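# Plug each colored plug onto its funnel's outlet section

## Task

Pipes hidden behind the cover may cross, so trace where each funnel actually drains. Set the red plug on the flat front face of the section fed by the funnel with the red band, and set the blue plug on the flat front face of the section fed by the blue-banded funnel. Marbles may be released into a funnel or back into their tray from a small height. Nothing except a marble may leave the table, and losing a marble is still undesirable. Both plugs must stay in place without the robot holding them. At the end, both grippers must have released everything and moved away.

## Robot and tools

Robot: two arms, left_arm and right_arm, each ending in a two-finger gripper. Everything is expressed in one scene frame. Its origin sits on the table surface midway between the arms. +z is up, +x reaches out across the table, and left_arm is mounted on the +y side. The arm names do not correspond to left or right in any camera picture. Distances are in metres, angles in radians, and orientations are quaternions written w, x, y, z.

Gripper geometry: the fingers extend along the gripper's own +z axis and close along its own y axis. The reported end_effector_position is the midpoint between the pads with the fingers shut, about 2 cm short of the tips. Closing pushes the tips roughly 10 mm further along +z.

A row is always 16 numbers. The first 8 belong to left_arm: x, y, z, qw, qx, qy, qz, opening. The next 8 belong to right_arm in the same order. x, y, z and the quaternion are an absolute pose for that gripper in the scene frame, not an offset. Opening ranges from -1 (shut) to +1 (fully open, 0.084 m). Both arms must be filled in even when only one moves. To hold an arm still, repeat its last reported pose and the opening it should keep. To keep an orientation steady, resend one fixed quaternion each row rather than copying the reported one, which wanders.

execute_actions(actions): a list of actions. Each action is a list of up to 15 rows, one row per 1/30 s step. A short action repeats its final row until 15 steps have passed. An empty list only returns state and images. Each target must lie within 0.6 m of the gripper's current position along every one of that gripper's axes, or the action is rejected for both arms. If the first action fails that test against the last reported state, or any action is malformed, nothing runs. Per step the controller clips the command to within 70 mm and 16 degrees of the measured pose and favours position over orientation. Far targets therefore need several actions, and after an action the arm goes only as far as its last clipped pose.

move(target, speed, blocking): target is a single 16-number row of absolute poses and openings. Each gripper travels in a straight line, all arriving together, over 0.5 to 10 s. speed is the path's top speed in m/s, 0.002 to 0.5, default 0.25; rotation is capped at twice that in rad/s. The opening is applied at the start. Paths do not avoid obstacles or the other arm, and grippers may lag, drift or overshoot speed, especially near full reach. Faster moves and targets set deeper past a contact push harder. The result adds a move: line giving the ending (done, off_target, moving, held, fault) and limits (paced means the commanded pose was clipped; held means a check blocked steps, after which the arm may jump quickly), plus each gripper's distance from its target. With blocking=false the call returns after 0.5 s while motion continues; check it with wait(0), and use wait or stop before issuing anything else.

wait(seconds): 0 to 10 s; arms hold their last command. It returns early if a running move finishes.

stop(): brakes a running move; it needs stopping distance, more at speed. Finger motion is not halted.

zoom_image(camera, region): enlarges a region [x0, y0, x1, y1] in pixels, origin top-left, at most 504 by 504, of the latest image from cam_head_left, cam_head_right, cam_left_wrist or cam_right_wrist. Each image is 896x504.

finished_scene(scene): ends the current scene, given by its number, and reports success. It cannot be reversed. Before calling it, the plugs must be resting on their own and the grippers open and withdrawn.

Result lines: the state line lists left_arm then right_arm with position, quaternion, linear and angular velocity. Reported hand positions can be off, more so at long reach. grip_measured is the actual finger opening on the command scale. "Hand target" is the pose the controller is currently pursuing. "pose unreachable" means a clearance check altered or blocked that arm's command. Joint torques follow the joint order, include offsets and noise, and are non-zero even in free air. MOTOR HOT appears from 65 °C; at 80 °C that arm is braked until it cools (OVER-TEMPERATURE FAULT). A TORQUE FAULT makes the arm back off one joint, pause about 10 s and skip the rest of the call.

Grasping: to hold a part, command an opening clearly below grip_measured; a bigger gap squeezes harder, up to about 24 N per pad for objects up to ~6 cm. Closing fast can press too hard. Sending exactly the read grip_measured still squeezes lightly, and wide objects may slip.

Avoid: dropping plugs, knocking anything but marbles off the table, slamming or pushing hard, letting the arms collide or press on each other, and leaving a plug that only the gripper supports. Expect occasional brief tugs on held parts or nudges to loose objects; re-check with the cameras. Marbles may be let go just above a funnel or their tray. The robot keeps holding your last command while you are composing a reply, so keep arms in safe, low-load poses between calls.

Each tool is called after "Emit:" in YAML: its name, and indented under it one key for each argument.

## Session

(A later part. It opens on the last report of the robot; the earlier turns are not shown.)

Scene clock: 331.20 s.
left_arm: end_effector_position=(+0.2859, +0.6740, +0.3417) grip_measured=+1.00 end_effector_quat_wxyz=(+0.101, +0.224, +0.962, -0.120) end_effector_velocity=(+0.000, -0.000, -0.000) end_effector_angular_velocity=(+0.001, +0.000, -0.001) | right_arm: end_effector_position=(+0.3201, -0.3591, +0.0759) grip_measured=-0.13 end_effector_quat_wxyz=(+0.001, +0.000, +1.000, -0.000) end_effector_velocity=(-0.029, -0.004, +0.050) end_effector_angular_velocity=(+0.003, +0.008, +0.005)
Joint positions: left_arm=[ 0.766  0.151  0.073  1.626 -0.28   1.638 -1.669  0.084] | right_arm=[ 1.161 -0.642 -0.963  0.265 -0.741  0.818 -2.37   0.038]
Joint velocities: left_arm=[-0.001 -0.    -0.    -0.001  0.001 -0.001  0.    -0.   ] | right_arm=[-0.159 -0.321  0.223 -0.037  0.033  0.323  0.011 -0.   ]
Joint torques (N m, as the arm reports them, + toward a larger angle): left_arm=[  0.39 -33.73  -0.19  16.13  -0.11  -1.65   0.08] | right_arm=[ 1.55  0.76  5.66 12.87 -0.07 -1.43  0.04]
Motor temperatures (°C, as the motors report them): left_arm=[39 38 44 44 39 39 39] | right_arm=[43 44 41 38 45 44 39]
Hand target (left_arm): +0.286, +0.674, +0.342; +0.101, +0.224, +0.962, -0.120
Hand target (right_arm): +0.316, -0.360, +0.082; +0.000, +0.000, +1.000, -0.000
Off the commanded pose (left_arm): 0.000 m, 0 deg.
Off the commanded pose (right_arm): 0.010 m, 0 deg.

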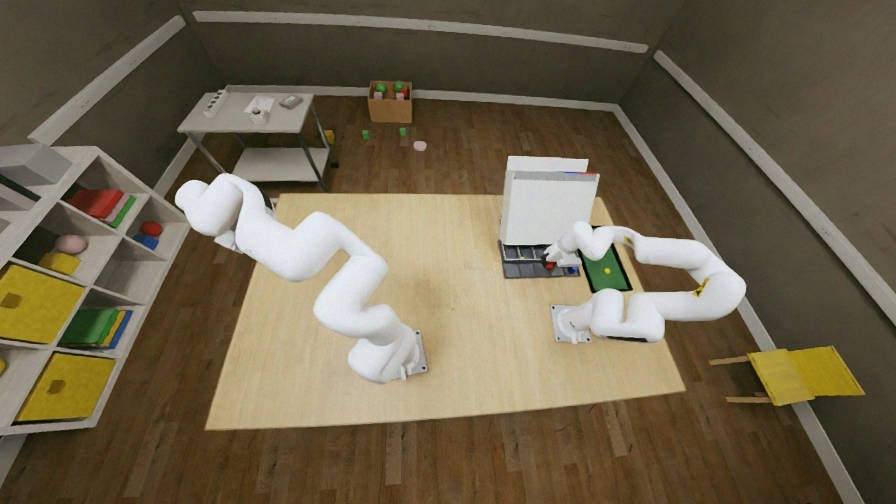

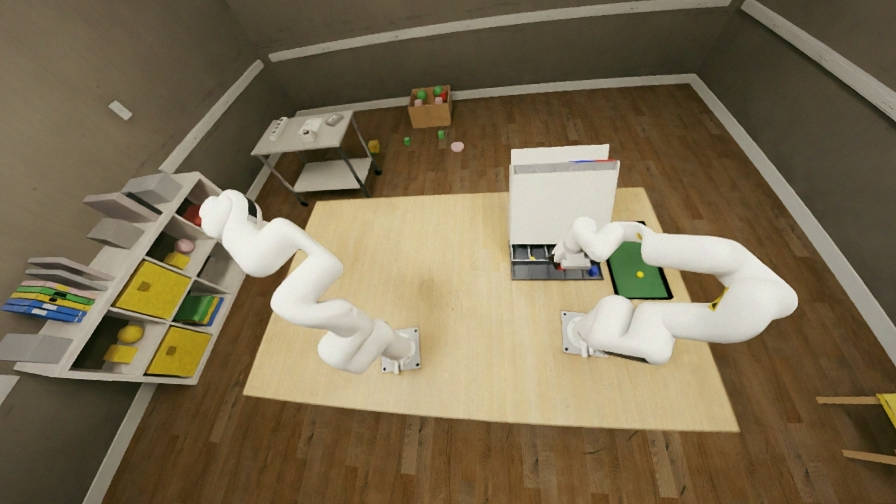

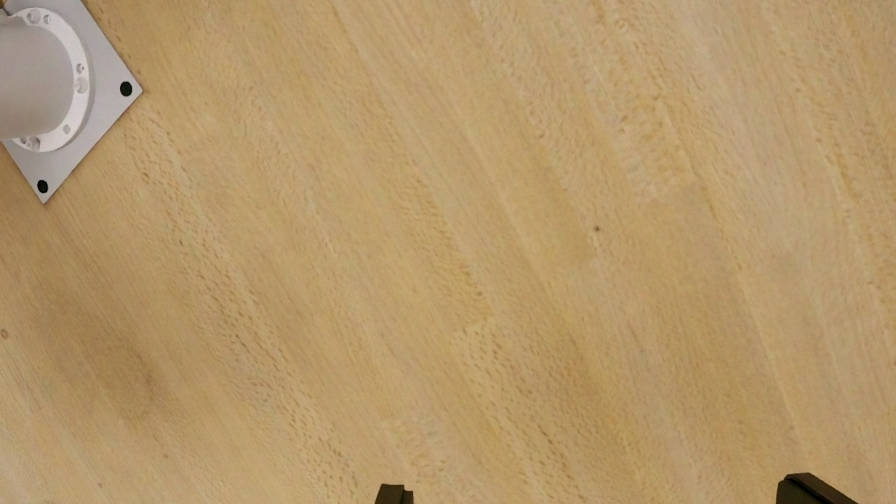

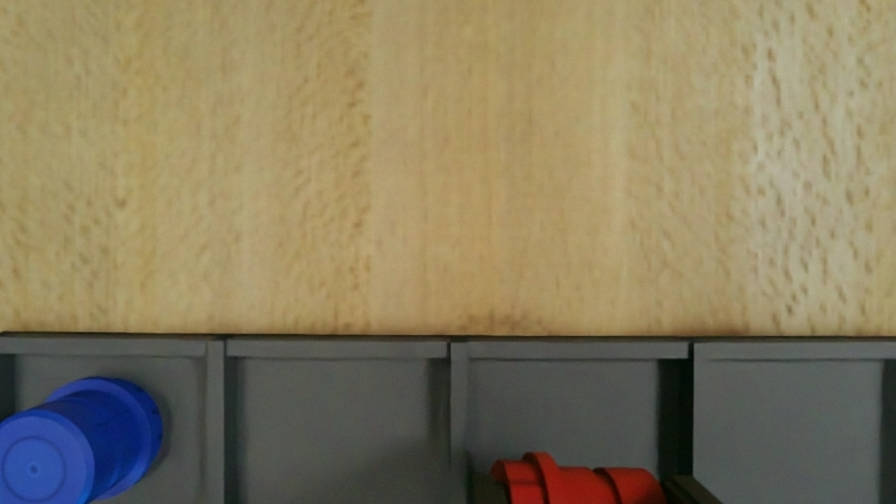

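Emit:
move:
  target: [0.2859,0.674,0.3417,0.101,0.224,0.962,-0.12,1,0.22,-0.2,0.065,0,0,1,0,-0.5]
  speed: 0.2

Emit:
execute_actions:
  actions:
    - [[0.2859,0.674,0.3417,0.101,0.224,0.962,-0.12,1,0.22,-0.2,0.058,0,0,1,0,-0.5],[0.2859,0.674,0.3417,0.101,0.224,0.962,-0.12,1,0.22,-0.2,0.052,0,0,1,0,-0.5],[0.2859,0.674,0.3417,0.101,0.224,0.962,-0.12,1,0.22,-0.2,0.046,0,0,1,0,-0.5],[0.2859,0.674,0.3417,0.101,0.224,0.962,-0.12,1,0.22,-0.2,0.041,0,0,1,0,-0.5],[0.2859,0.674,0.3417,0.101,0.224,0.962,-0.12,1,0.22,-0.2,0.037,0,0,1,0,-0.5]]
    - [[0.2859,0.674,0.3417,0.101,0.224,0.962,-0.12,1,0.22,-0.2,0.037,0,0,1,0,-0.5],[0.2859,0.674,0.3417,0.101,0.224,0.962,-0.12,1,0.22,-0.2,0.037,0,0,1,0,-0.5],[0.2859,0.674,0.3417,0.101,0.224,0.962,-0.12,1,0.22,-0.2,0.037,0,0,1,0,-0.5],[0.2859,0.674,0.3417,0.101,0.224,0.962,-0.12,1,0.22,-0.2,0.037,0,0,1,0,-0.5],[0.2859,0.674,0.3417,0.101,0.224,0.962,-0.12,1,0.22,-0.2,0.037,0,0,1,0,-0.5],[0.2859,0.674,0.3417,0.101,0.224,0.962,-0.12,1,0.22,-0.2,0.037,0,0,1,0,0.3]]
    - [[0.2859,0.674,0.3417,0.101,0.224,0.962,-0.12,1,0.22,-0.2,0.045,0,0,1,0,0.3],[0.2859,0.674,0.3417,0.101,0.224,0.962,-0.12,1,0.22,-0.2,0.055,0,0,1,0,0.3],[0.2859,0.674,0.3417,0.101,0.224,0.962,-0.12,1,0.22,-0.2,0.065,0,0,1,0,0.3],[0.2859,0.674,0.3417,0.101,0.224,0.962,-0.12,1,0.22,-0.2,0.075,0,0,1,0,0.3],[0.2859,0.674,0.3417,0.101,0.224,0.962,-0.12,1,0.22,-0.2,0.085,0,0,1,0,0.3],[0.2859,0.674,0.3417,0.101,0.224,0.962,-0.12,1,0.22,-0.2,0.095,0,0,1,0,0.3]]

Emit:
move:
  target: [0.2859,0.674,0.3417,0.101,0.224,0.962,-0.12,1,0.222,-0.13,0.08,0.2706,0.6533,0.6533,-0.2706,0.3]
  speed: 0.45

Scene clock: 350.83 s.
left_arm: end_effector_position=(+0.2859, +0.6740, +0.3417) grip_measured=+1.00 end_effector_quat_wxyz=(+0.101, +0.224, +0.962, -0.120) end_effector_velocity=(-0.000, +0.000, +0.000) end_effector_angular_velocity=(+0.000, -0.000, +0.001) | right_arm: end_effector_position=(+0.2205, -0.2011, +0.0650) grip_measured=-0.13 end_effector_quat_wxyz=(+0.001, +0.000, +1.000, -0.001) end_effector_velocity=(-0.000, +0.002, -0.001) end_effector_angular_velocity=(-0.002, +0.002, +0.000)
Joint positions: left_arm=[ 0.766  0.151  0.073  1.626 -0.28   1.638 -1.669  0.084] | right_arm=[ 1.602 -0.434 -0.674  0.24  -0.462  0.639 -1.88   0.038]
Joint velocities: left_arm=[ 0.     0.     0.     0.    -0.    -0.    -0.001  0.   ] | right_arm=[ 0.009  0.013 -0.003  0.005  0.008 -0.006 -0.001 -0.   ]
Joint torques (N m, as the arm reports them, + toward a larger angle): left_arm=[ -0.59 -34.12  -0.04  15.83  -0.32  -1.88   0.15] | right_arm=[ 1.41 -4.16  2.74 13.55 -0.4  -1.38 -0.15]
Motor temperatures (°C, as the motors report them): left_arm=[39 38 44 44 39 39 39] | right_arm=[43 44 41 38 45 44 39]
Hand target (left_arm): +0.286, +0.674, +0.342; +0.101, +0.224, +0.962, -0.120
Hand target (right_arm): +0.220, -0.201, +0.065; +0.001, +0.000, +1.000, -0.001
Off the commanded pose (left_arm): 0.000 m, 0 deg.
Off the commanded pose (right_arm): 0.001 m, 0 deg.
move: done

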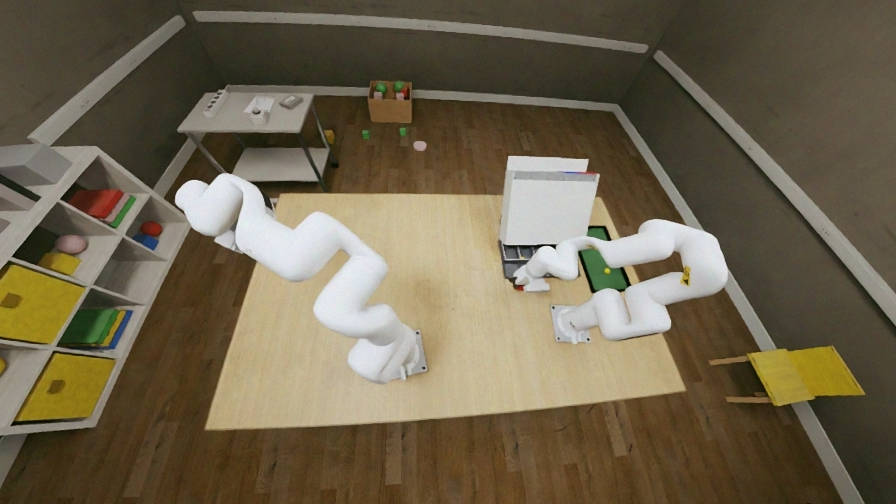

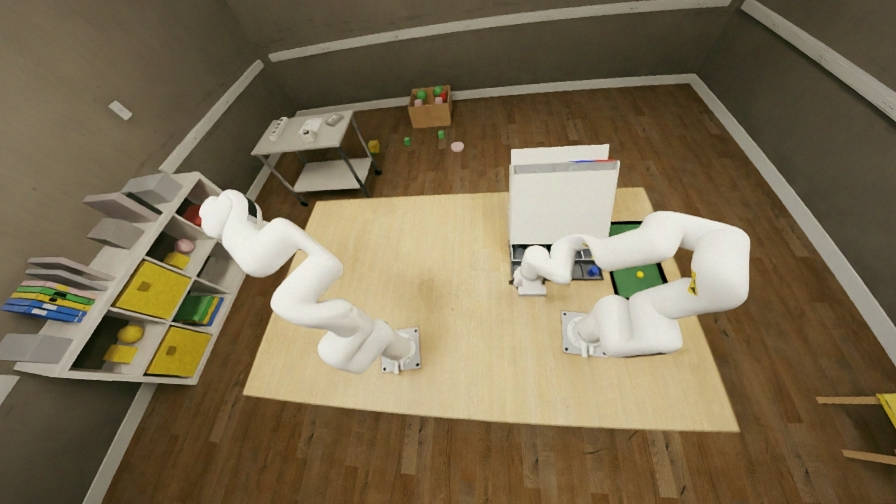

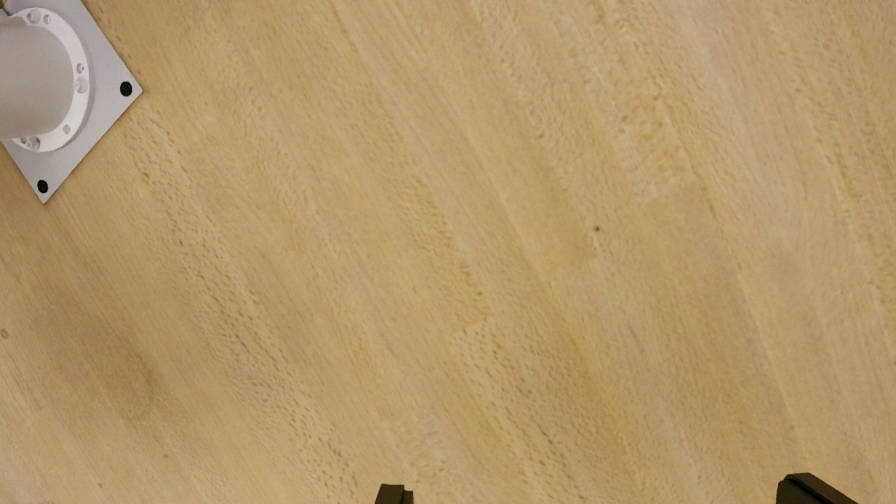

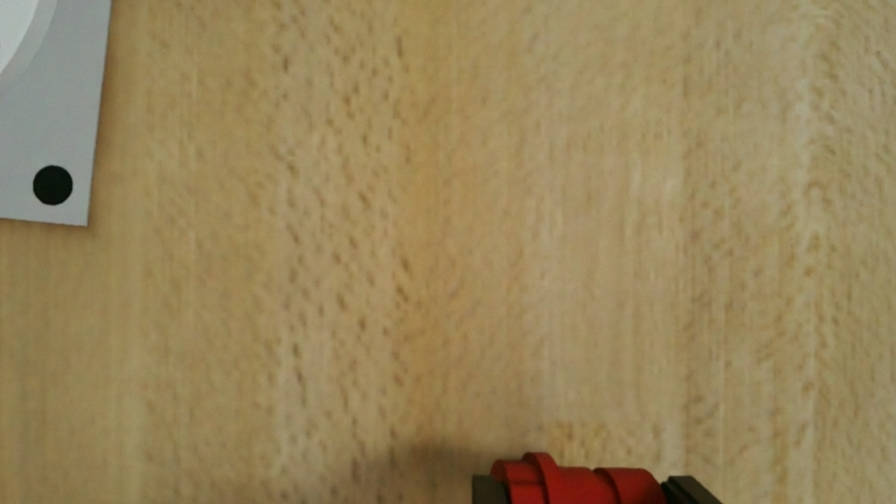

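Scene clock: 352.33 s.
left_arm: end_effector_position=(+0.2859, +0.6740, +0.3417) grip_measured=+1.00 end_effector_quat_wxyz=(+0.101, +0.224, +0.962, -0.120) end_effector_velocity=(+0.000, -0.000, +0.000) end_effector_angular_velocity=(-0.000, +0.001, +0.001) | right_arm: end_effector_position=(+0.2226, -0.1966, +0.0864) grip_measured=+0.29 end_effector_quat_wxyz=(+0.001, +0.000, +1.000, +0.002) end_effector_velocity=(-0.016, -0.020, +0.058) end_effector_angular_velocity=(-0.035, +0.016, +0.008)
Joint positions: left_arm=[ 0.766  0.151  0.073  1.626 -0.28   1.638 -1.669  0.084] | right_arm=[ 1.603 -0.505 -0.652  0.273 -0.452  0.735 -1.876  0.056]
Joint velocities: left_arm=[-0.001 -0.     0.     0.     0.     0.    -0.001  0.   ] | right_arm=[-0.067 -0.303  0.127  0.017 -0.006  0.363  0.036 -0.   ]
Joint torques (N m, as the arm reports them, + toward a larger angle): left_arm=[  0.29 -34.21   0.2   15.84  -0.78  -1.6    0.15] | right_arm=[ 0.74 -2.48  3.29 13.73 -0.34 -1.7  -0.36]
Motor temperatures (°C, as the motors report them): left_arm=[39 38 44 44 39 39 39] | right_arm=[43 44 41 38 45 44 39]
Hand target (left_arm): +0.286, +0.674, +0.342; +0.101, +0.224, +0.962, -0.120
Hand target (right_arm): +0.221, -0.199, +0.094; +0.000, +0.000, +1.000, +0.000
Off the commanded pose (left_arm): 0.000 m, 0 deg.
Off the commanded pose (right_arm): 0.010 m, 0 deg.

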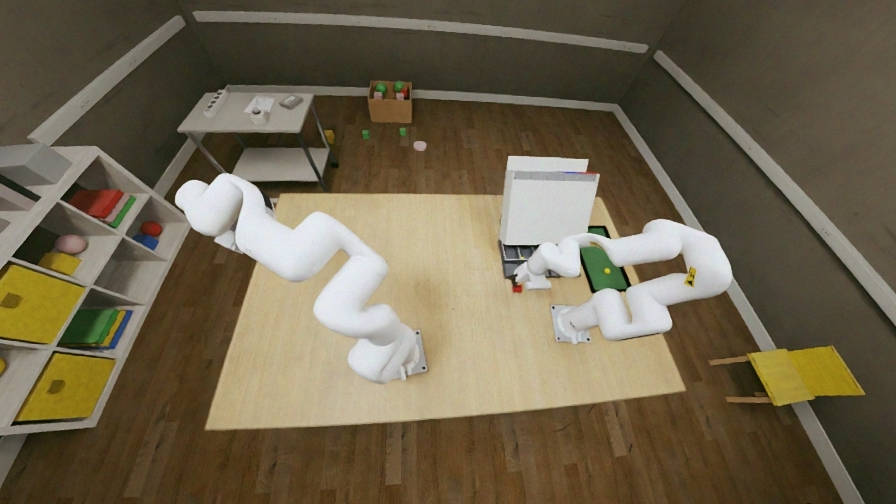

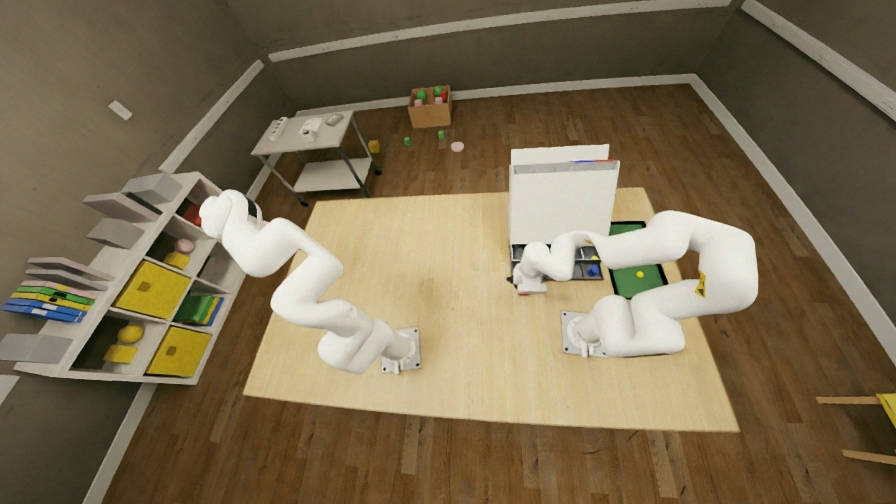

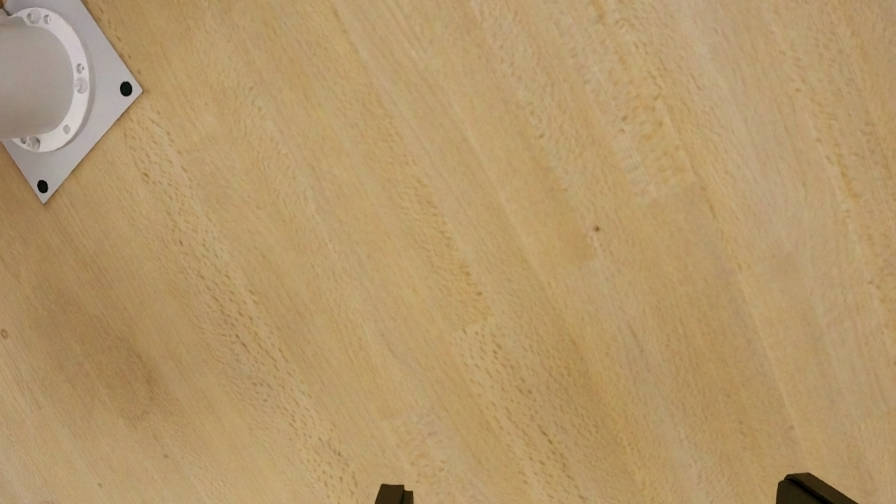

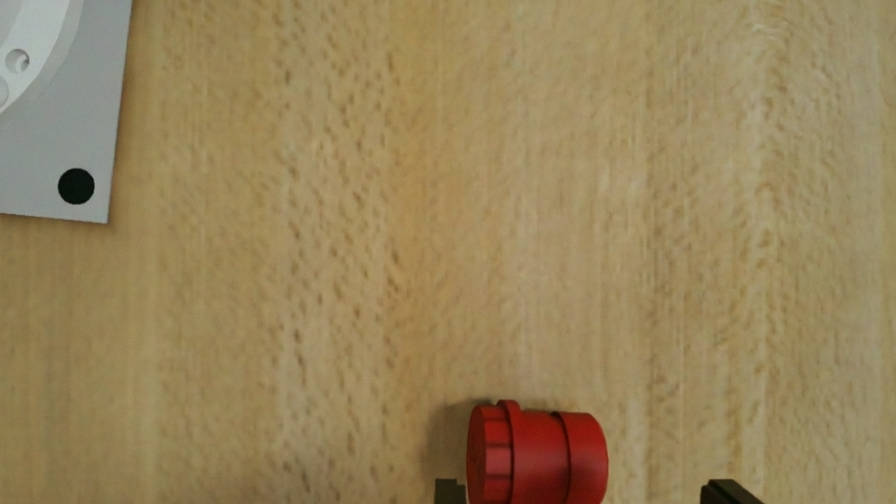

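Scene clock: 354.90 s.
left_arm: end_effector_position=(+0.2859, +0.6740, +0.3417) grip_measured=+1.00 end_effector_quat_wxyz=(+0.101, +0.224, +0.962, -0.120) end_effector_velocity=(+0.000, -0.000, -0.000) end_effector_angular_velocity=(-0.001, -0.000, -0.000) | right_arm: end_effector_position=(+0.2222, -0.1301, +0.0808) grip_measured=+0.29 end_effector_quat_wxyz=(+0.271, +0.654, +0.653, -0.270) end_effector_velocity=(+0.000, +0.001, +0.000) end_effector_angular_velocity=(-0.007, -0.001, -0.009)
Joint positions: left_arm=[ 0.766  0.151  0.073  1.626 -0.28   1.638 -1.669  0.084] | right_arm=[ 1.649  0.409 -0.351  1.099 -0.138  1.451 -0.323  0.056]
Joint velocities: left_arm=[ 0.001  0.    -0.001 -0.    -0.001  0.001  0.     0.   ] | right_arm=[-0.001  0.009 -0.001  0.011  0.004  0.01   0.003  0.   ]
Joint torques (N m, as the arm reports them, + toward a larger angle): left_arm=[  0.51 -33.96   0.18  15.93  -0.5   -2.01  -0.14] | right_arm=[ -0.24 -19.6   -3.52  13.02  -0.63   0.69  -0.13]
Motor temperatures (°C, as the motors report them): left_arm=[39 38 44 44 39 39 39] | right_arm=[43 44 41 38 45 44 39]
Hand target (left_arm): +0.286, +0.674, +0.342; +0.101, +0.224, +0.962, -0.120
Hand target (right_arm): +0.222, -0.130, +0.081; +0.271, +0.654, +0.653, -0.270
Off the commanded pose (left_arm): 0.000 m, 0 deg.
Off the commanded pose (right_arm): 0.001 m, 0 deg.
move: done

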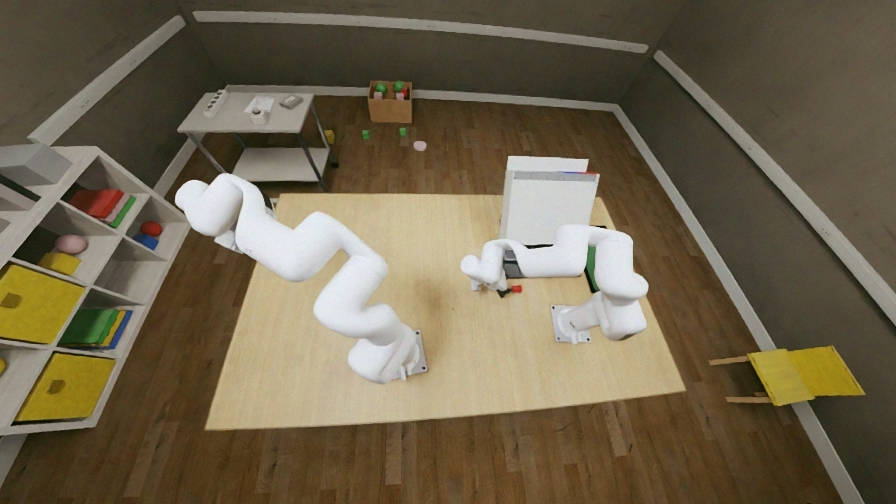

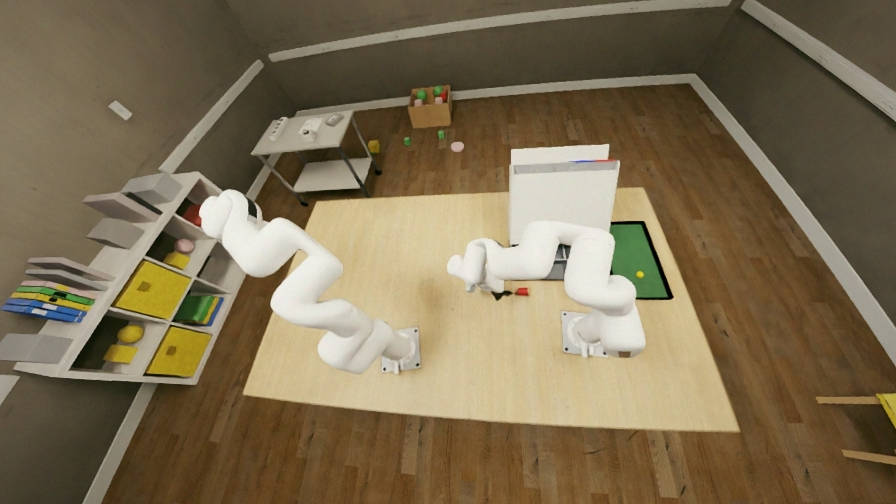

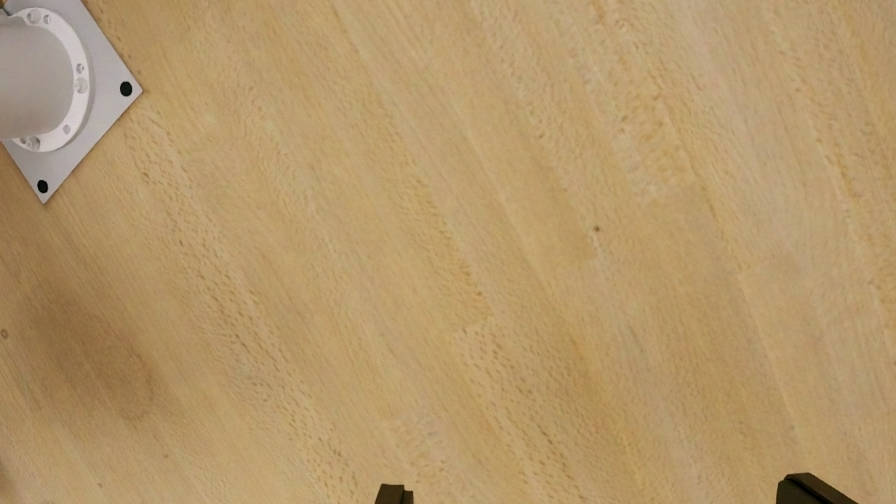

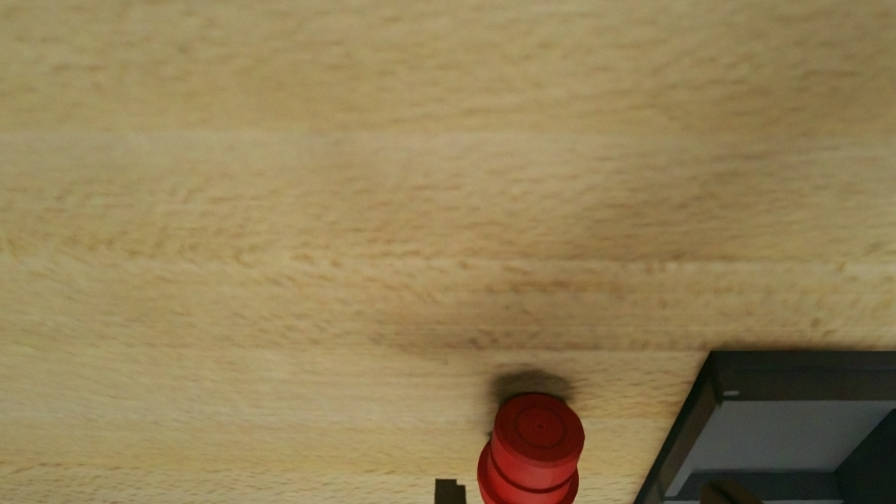

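Emit:
move:
  target: [0.2859,0.674,0.3417,0.101,0.224,0.962,-0.12,1,0.221,-0.181,0.027,0.2706,0.6533,0.6533,-0.2706,0.15]
  speed: 0.15

Emit:
execute_actions:
  actions:
    - [[0.2859,0.674,0.3417,0.101,0.224,0.962,-0.12,1,0.221,-0.181,0.027,0.2706,0.6533,0.6533,-0.2706,0.0],[0.2859,0.674,0.3417,0.101,0.224,0.962,-0.12,1,0.221,-0.181,0.027,0.2706,0.6533,0.6533,-0.2706,-0.1],[0.2859,0.674,0.3417,0.101,0.224,0.962,-0.12,1,0.221,-0.181,0.027,0.2706,0.6533,0.6533,-0.2706,-0.2],[0.2859,0.674,0.3417,0.101,0.224,0.962,-0.12,1,0.221,-0.181,0.027,0.2706,0.6533,0.6533,-0.2706,-0.25],[0.2859,0.674,0.3417,0.101,0.224,0.962,-0.12,1,0.221,-0.181,0.027,0.2706,0.6533,0.6533,-0.2706,-0.35],[0.2859,0.674,0.3417,0.101,0.224,0.962,-0.12,1,0.221,-0.181,0.027,0.2706,0.6533,0.6533,-0.2706,-0.7]]
    - [[0.2859,0.674,0.3417,0.101,0.224,0.962,-0.12,1,0.221,-0.181,0.035,0.2706,0.6533,0.6533,-0.2706,-0.7],[0.2859,0.674,0.3417,0.101,0.224,0.962,-0.12,1,0.221,-0.181,0.045,0.2706,0.6533,0.6533,-0.2706,-0.7],[0.2859,0.674,0.3417,0.101,0.224,0.962,-0.12,1,0.221,-0.181,0.055,0.2706,0.6533,0.6533,-0.2706,-0.7],[0.2859,0.674,0.3417,0.101,0.224,0.962,-0.12,1,0.221,-0.181,0.065,0.2706,0.6533,0.6533,-0.2706,-0.7],[0.2859,0.674,0.3417,0.101,0.224,0.962,-0.12,1,0.221,-0.181,0.075,0.2706,0.6533,0.6533,-0.2706,-0.7],[0.2859,0.674,0.3417,0.101,0.224,0.962,-0.12,1,0.221,-0.181,0.085,0.2706,0.6533,0.6533,-0.2706,-0.7]]

Scene clock: 379.83 s.
left_arm: end_effector_position=(+0.2859, +0.6740, +0.3417) grip_measured=+1.00 end_effector_quat_wxyz=(+0.101, +0.224, +0.962, -0.120) end_effector_velocity=(-0.001, +0.001, +0.000) end_effector_angular_velocity=(-0.000, +0.001, +0.004) | right_arm: end_effector_position=(+0.2211, -0.1808, +0.0275) grip_measured=+0.14 end_effector_quat_wxyz=(+0.270, +0.653, +0.653, -0.270) end_effector_velocity=(-0.000, -0.002, -0.002) end_effector_angular_velocity=(-0.001, +0.000, +0.000)
Joint positions: left_arm=[ 0.766  0.151  0.073  1.626 -0.28   1.638 -1.669  0.084] | right_arm=[ 1.633  0.413 -0.361  0.896 -0.158  1.242 -0.31   0.05 ]
Joint velocities: left_arm=[ 0.002  0.    -0.     0.002 -0.     0.001 -0.002  0.   ] | right_arm=[-0.001  0.002 -0.    -0.007 -0.001 -0.008  0.001  0.   ]
Joint torques (N m, as the arm reports them, + toward a larger angle): left_arm=[  0.67 -34.28   0.05  15.85  -0.16  -1.83  -0.05] | right_arm=[  1.61 -18.07  -3.57  11.49  -0.65   0.84   0.17]
Motor temperatures (°C, as the motors report them): left_arm=[39 38 44 44 39 39 39] | right_arm=[43 45 40 38 45 44 39]
Hand target (left_arm): +0.286, +0.674, +0.342; +0.101, +0.224, +0.962, -0.120
Hand target (right_arm): +0.221, -0.181, +0.027; +0.271, +0.653, +0.653, -0.271
Off the commanded pose (left_arm): 0.000 m, 0 deg.
Off the commanded pose (right_arm): 0.001 m, 0 deg.
move: done

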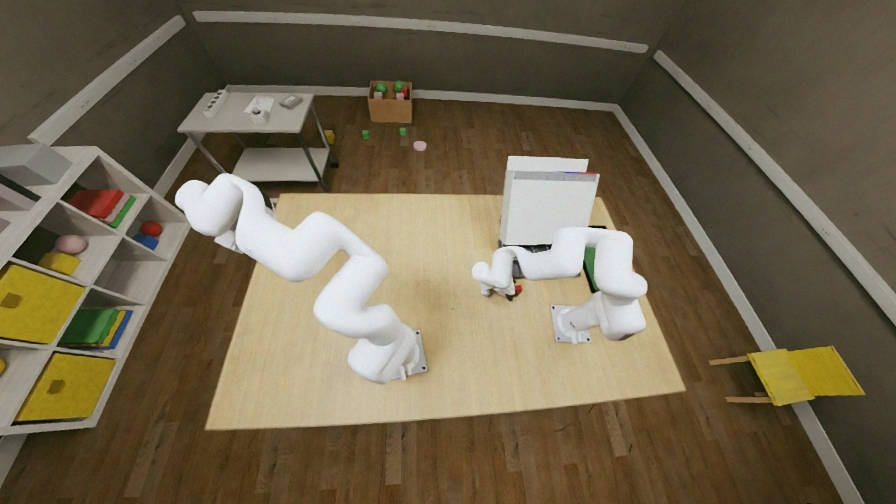

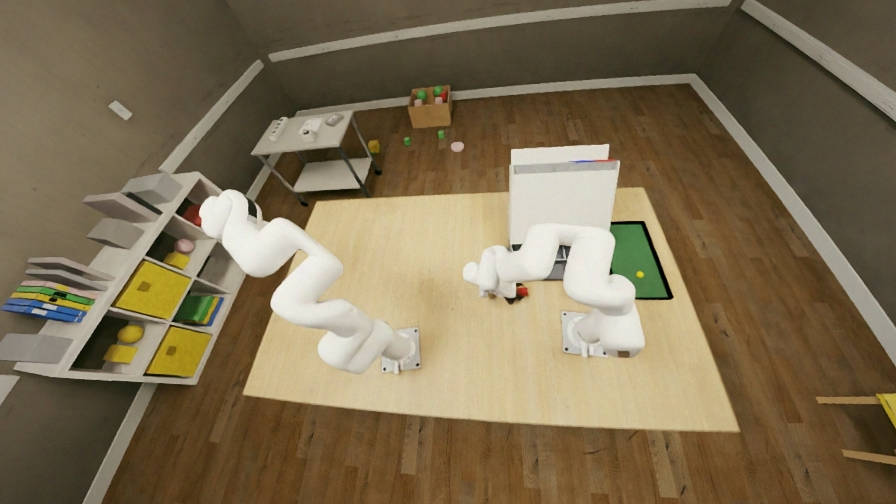

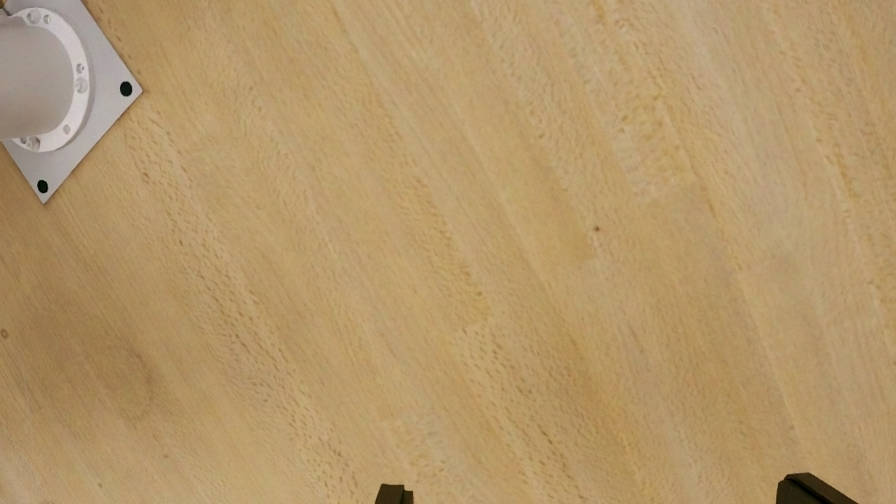

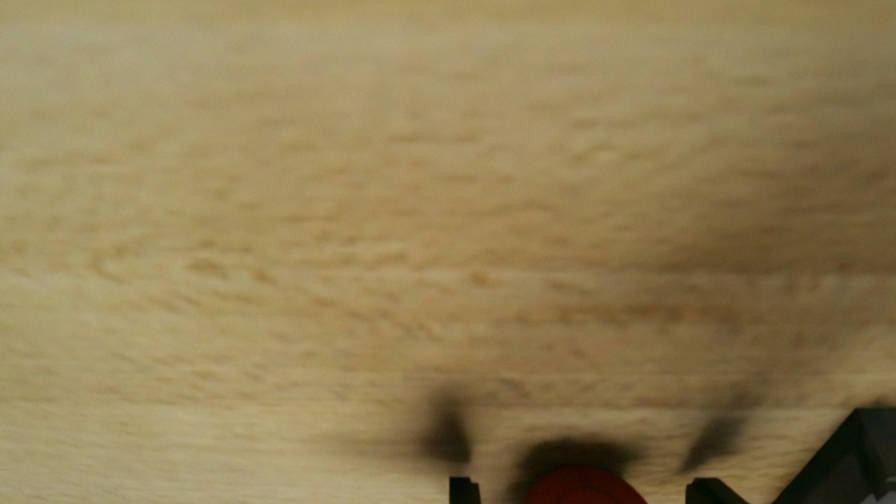

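Scene clock: 380.83 s.
left_arm: end_effector_position=(+0.2859, +0.6740, +0.3417) grip_measured=+1.00 end_effector_quat_wxyz=(+0.101, +0.224, +0.962, -0.120) end_effector_velocity=(-0.000, +0.000, -0.000) end_effector_angular_velocity=(+0.000, +0.001, +0.003) | right_arm: end_effector_position=(+0.2213, -0.1806, +0.0813) grip_measured=-0.34 end_effector_quat_wxyz=(+0.270, +0.653, +0.653, -0.270) end_effector_velocity=(-0.006, -0.006, +0.031) end_effector_angular_velocity=(-0.027, +0.007, +0.006)
Joint positions: left_arm=[ 0.766  0.151  0.073  1.626 -0.28   1.638 -1.669  0.084] | right_arm=[ 1.652  0.277 -0.381  0.906 -0.193  1.383 -0.309  0.029]
Joint velocities: left_arm=[ 0.001 -0.    -0.    -0.001  0.001 -0.001 -0.002  0.   ] | right_arm=[ 0.016 -0.073 -0.002  0.004 -0.02   0.102  0.002 -0.   ]
Joint torques (N m, as the arm reports them, + toward a larger angle): left_arm=[  0.31 -34.    -0.14  16.18  -0.09  -1.98   0.  ] | right_arm=[  1.2  -16.37  -2.48  12.39  -0.84   0.52   0.01]
Motor temperatures (°C, as the motors report them): left_arm=[39 38 44 44 39 39 39] | right_arm=[43 45 40 38 45 44 39]
Hand target (left_arm): +0.286, +0.674, +0.342; +0.101, +0.224, +0.962, -0.120
Hand target (right_arm): +0.221, -0.181, +0.085; +0.271, +0.653, +0.653, -0.271
Off the commanded pose (left_arm): 0.000 m, 0 deg.
Off the commanded pose (right_arm): 0.004 m, 0 deg.

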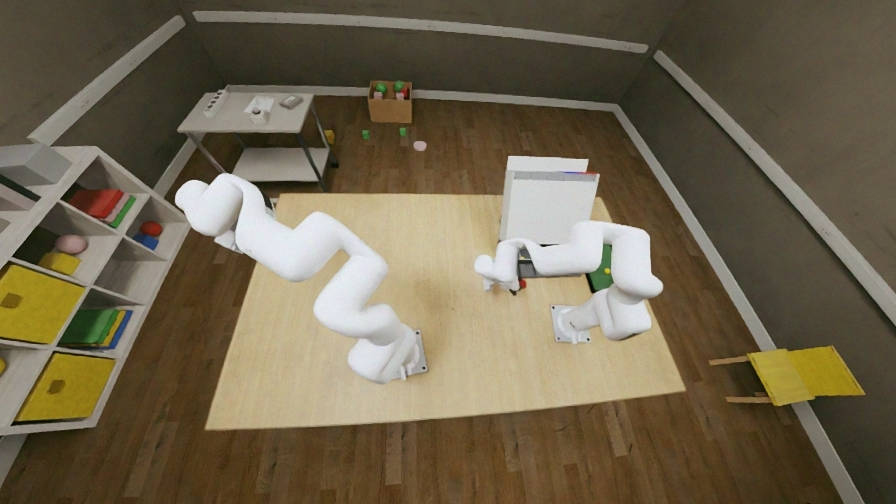

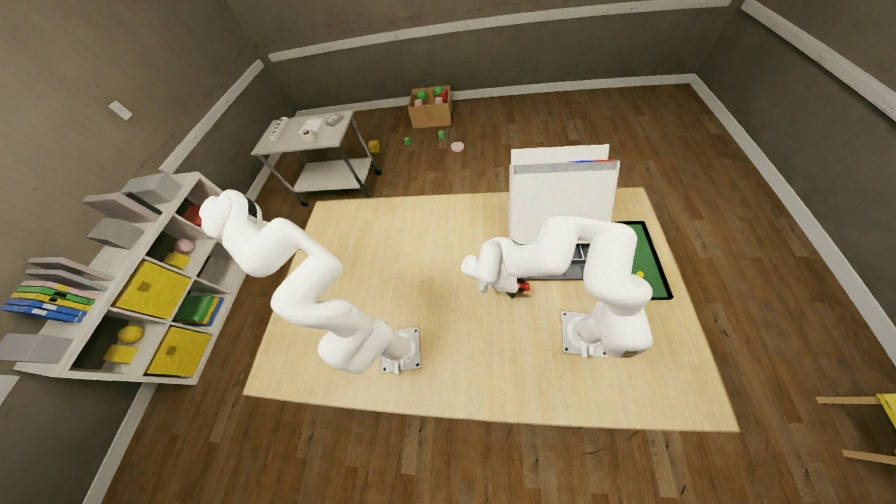

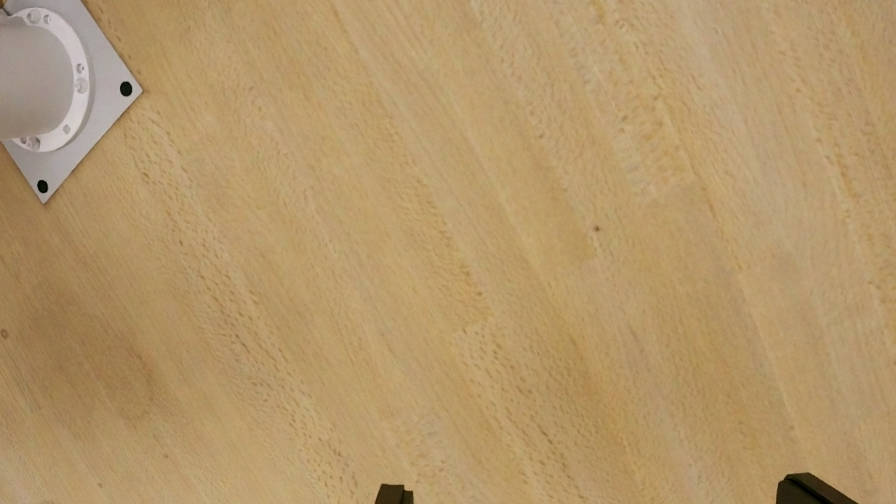

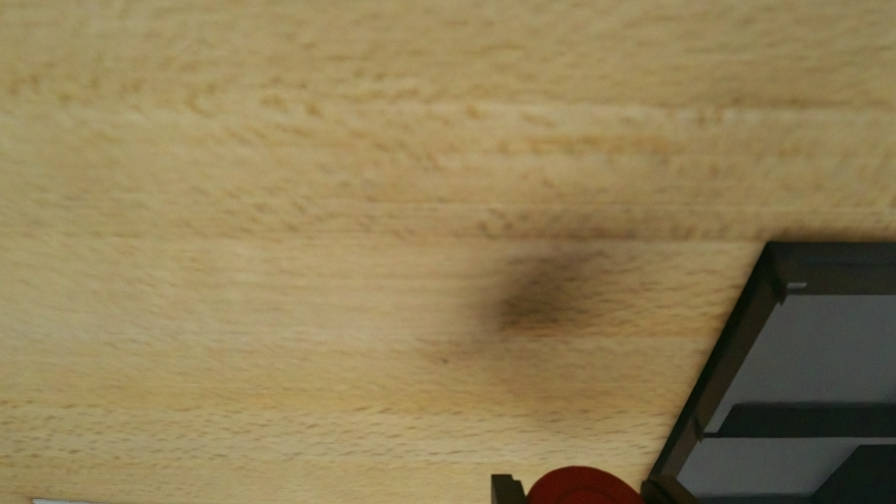

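Emit:
execute_actions:
  actions: []

Scene clock: 400.50 s.
left_arm: end_effector_position=(+0.2859, +0.6740, +0.3417) grip_measured=+1.00 end_effector_quat_wxyz=(+0.101, +0.224, +0.962, -0.120) end_effector_velocity=(-0.000, -0.000, -0.000) end_effector_angular_velocity=(-0.000, +0.001, -0.001) | right_arm: end_effector_position=(+0.2210, -0.1808, +0.0849) grip_measured=-0.34 end_effector_quat_wxyz=(+0.271, +0.653, +0.653, -0.271) end_effector_velocity=(-0.000, +0.000, -0.000) end_effector_angular_velocity=(-0.000, +0.001, +0.002)
Joint positions: left_arm=[ 0.766  0.151  0.073  1.626 -0.28   1.638 -1.669  0.084] | right_arm=[ 1.654  0.268 -0.381  0.907 -0.195  1.394 -0.309  0.029]
Joint velocities: left_arm=[-0.001 -0.     0.    -0.001  0.     0.    -0.    -0.   ] | right_arm=[-0.     0.001  0.001 -0.     0.    -0.001 -0.001 -0.   ]
Joint torques (N m, as the arm reports them, + toward a larger angle): left_arm=[ -0.14 -34.31   0.63  15.87  -0.11  -2.09  -0.33] | right_arm=[  1.06 -16.93  -2.12  13.34  -0.38   1.03   0.01]
Motor temperatures (°C, as the motors report them): left_arm=[39 38 44 44 39 39 39] | right_arm=[43 45 40 38 45 44 39]
Hand target (left_arm): +0.286, +0.674, +0.342; +0.101, +0.224, +0.962, -0.120
Hand target (right_arm): +0.221, -0.181, +0.085; +0.271, +0.653, +0.653, -0.271
Off the commanded pose (left_arm): 0.000 m, 0 deg.
Off the commanded pose (right_arm): 0.000 m, 0 deg.

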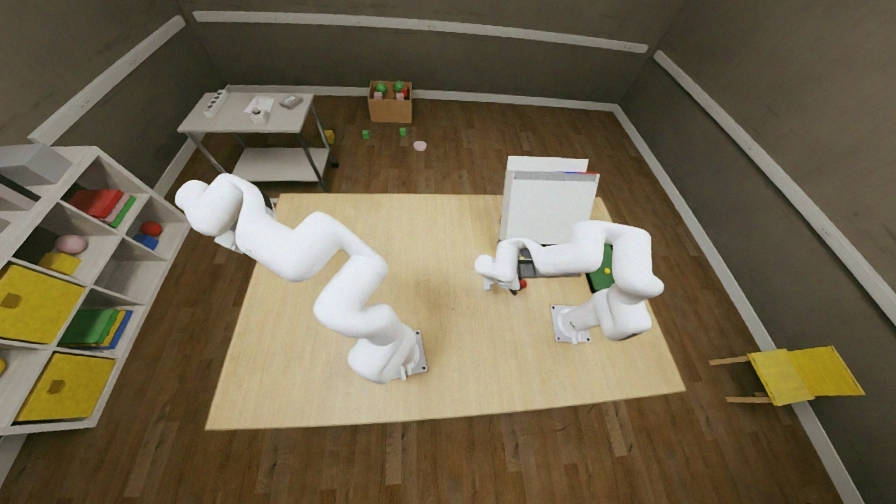

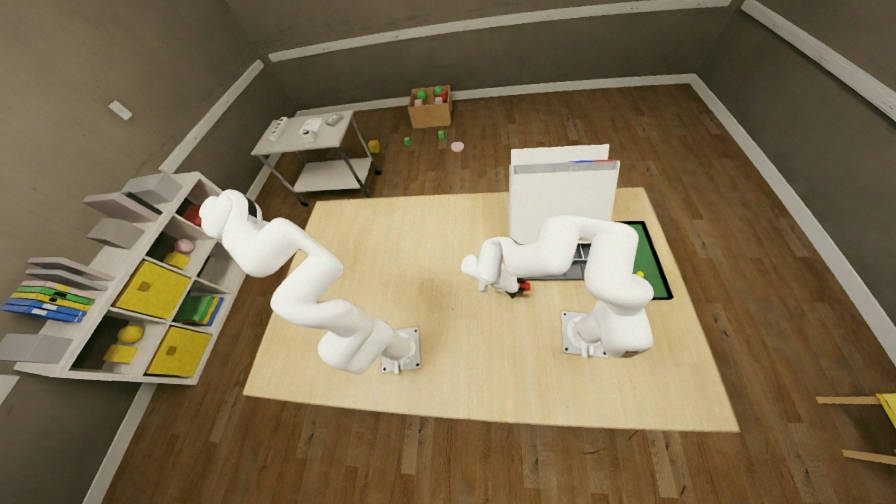

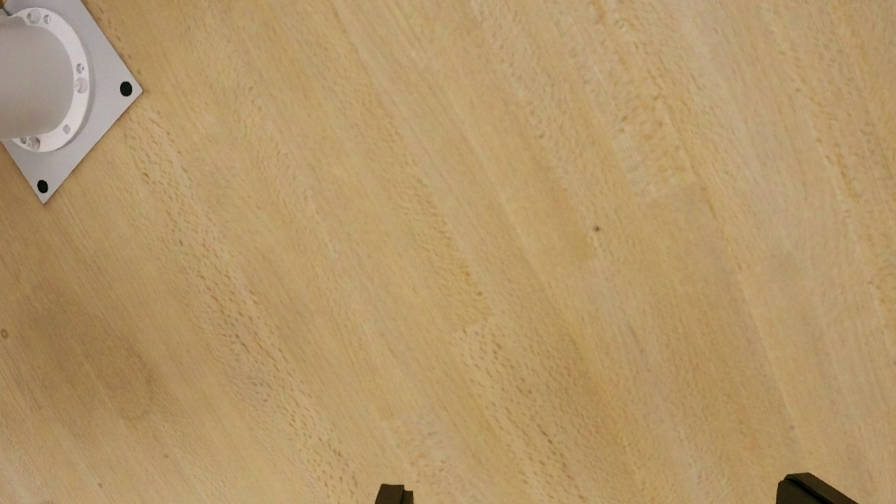

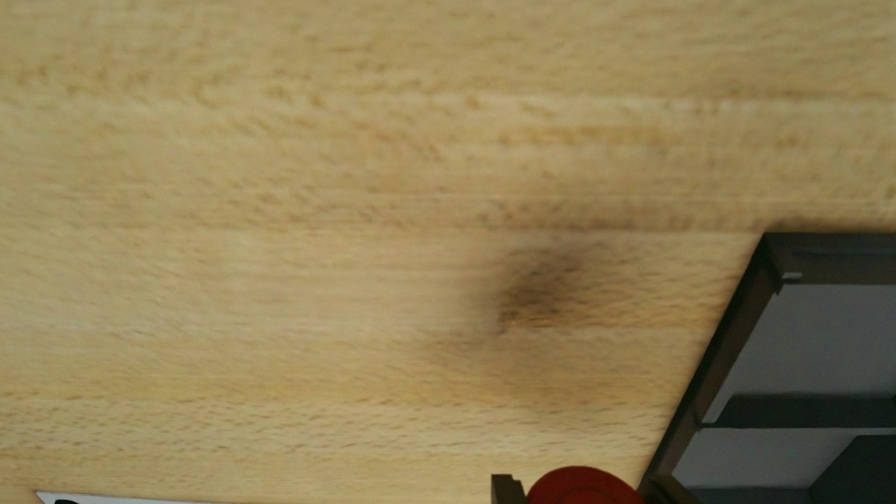

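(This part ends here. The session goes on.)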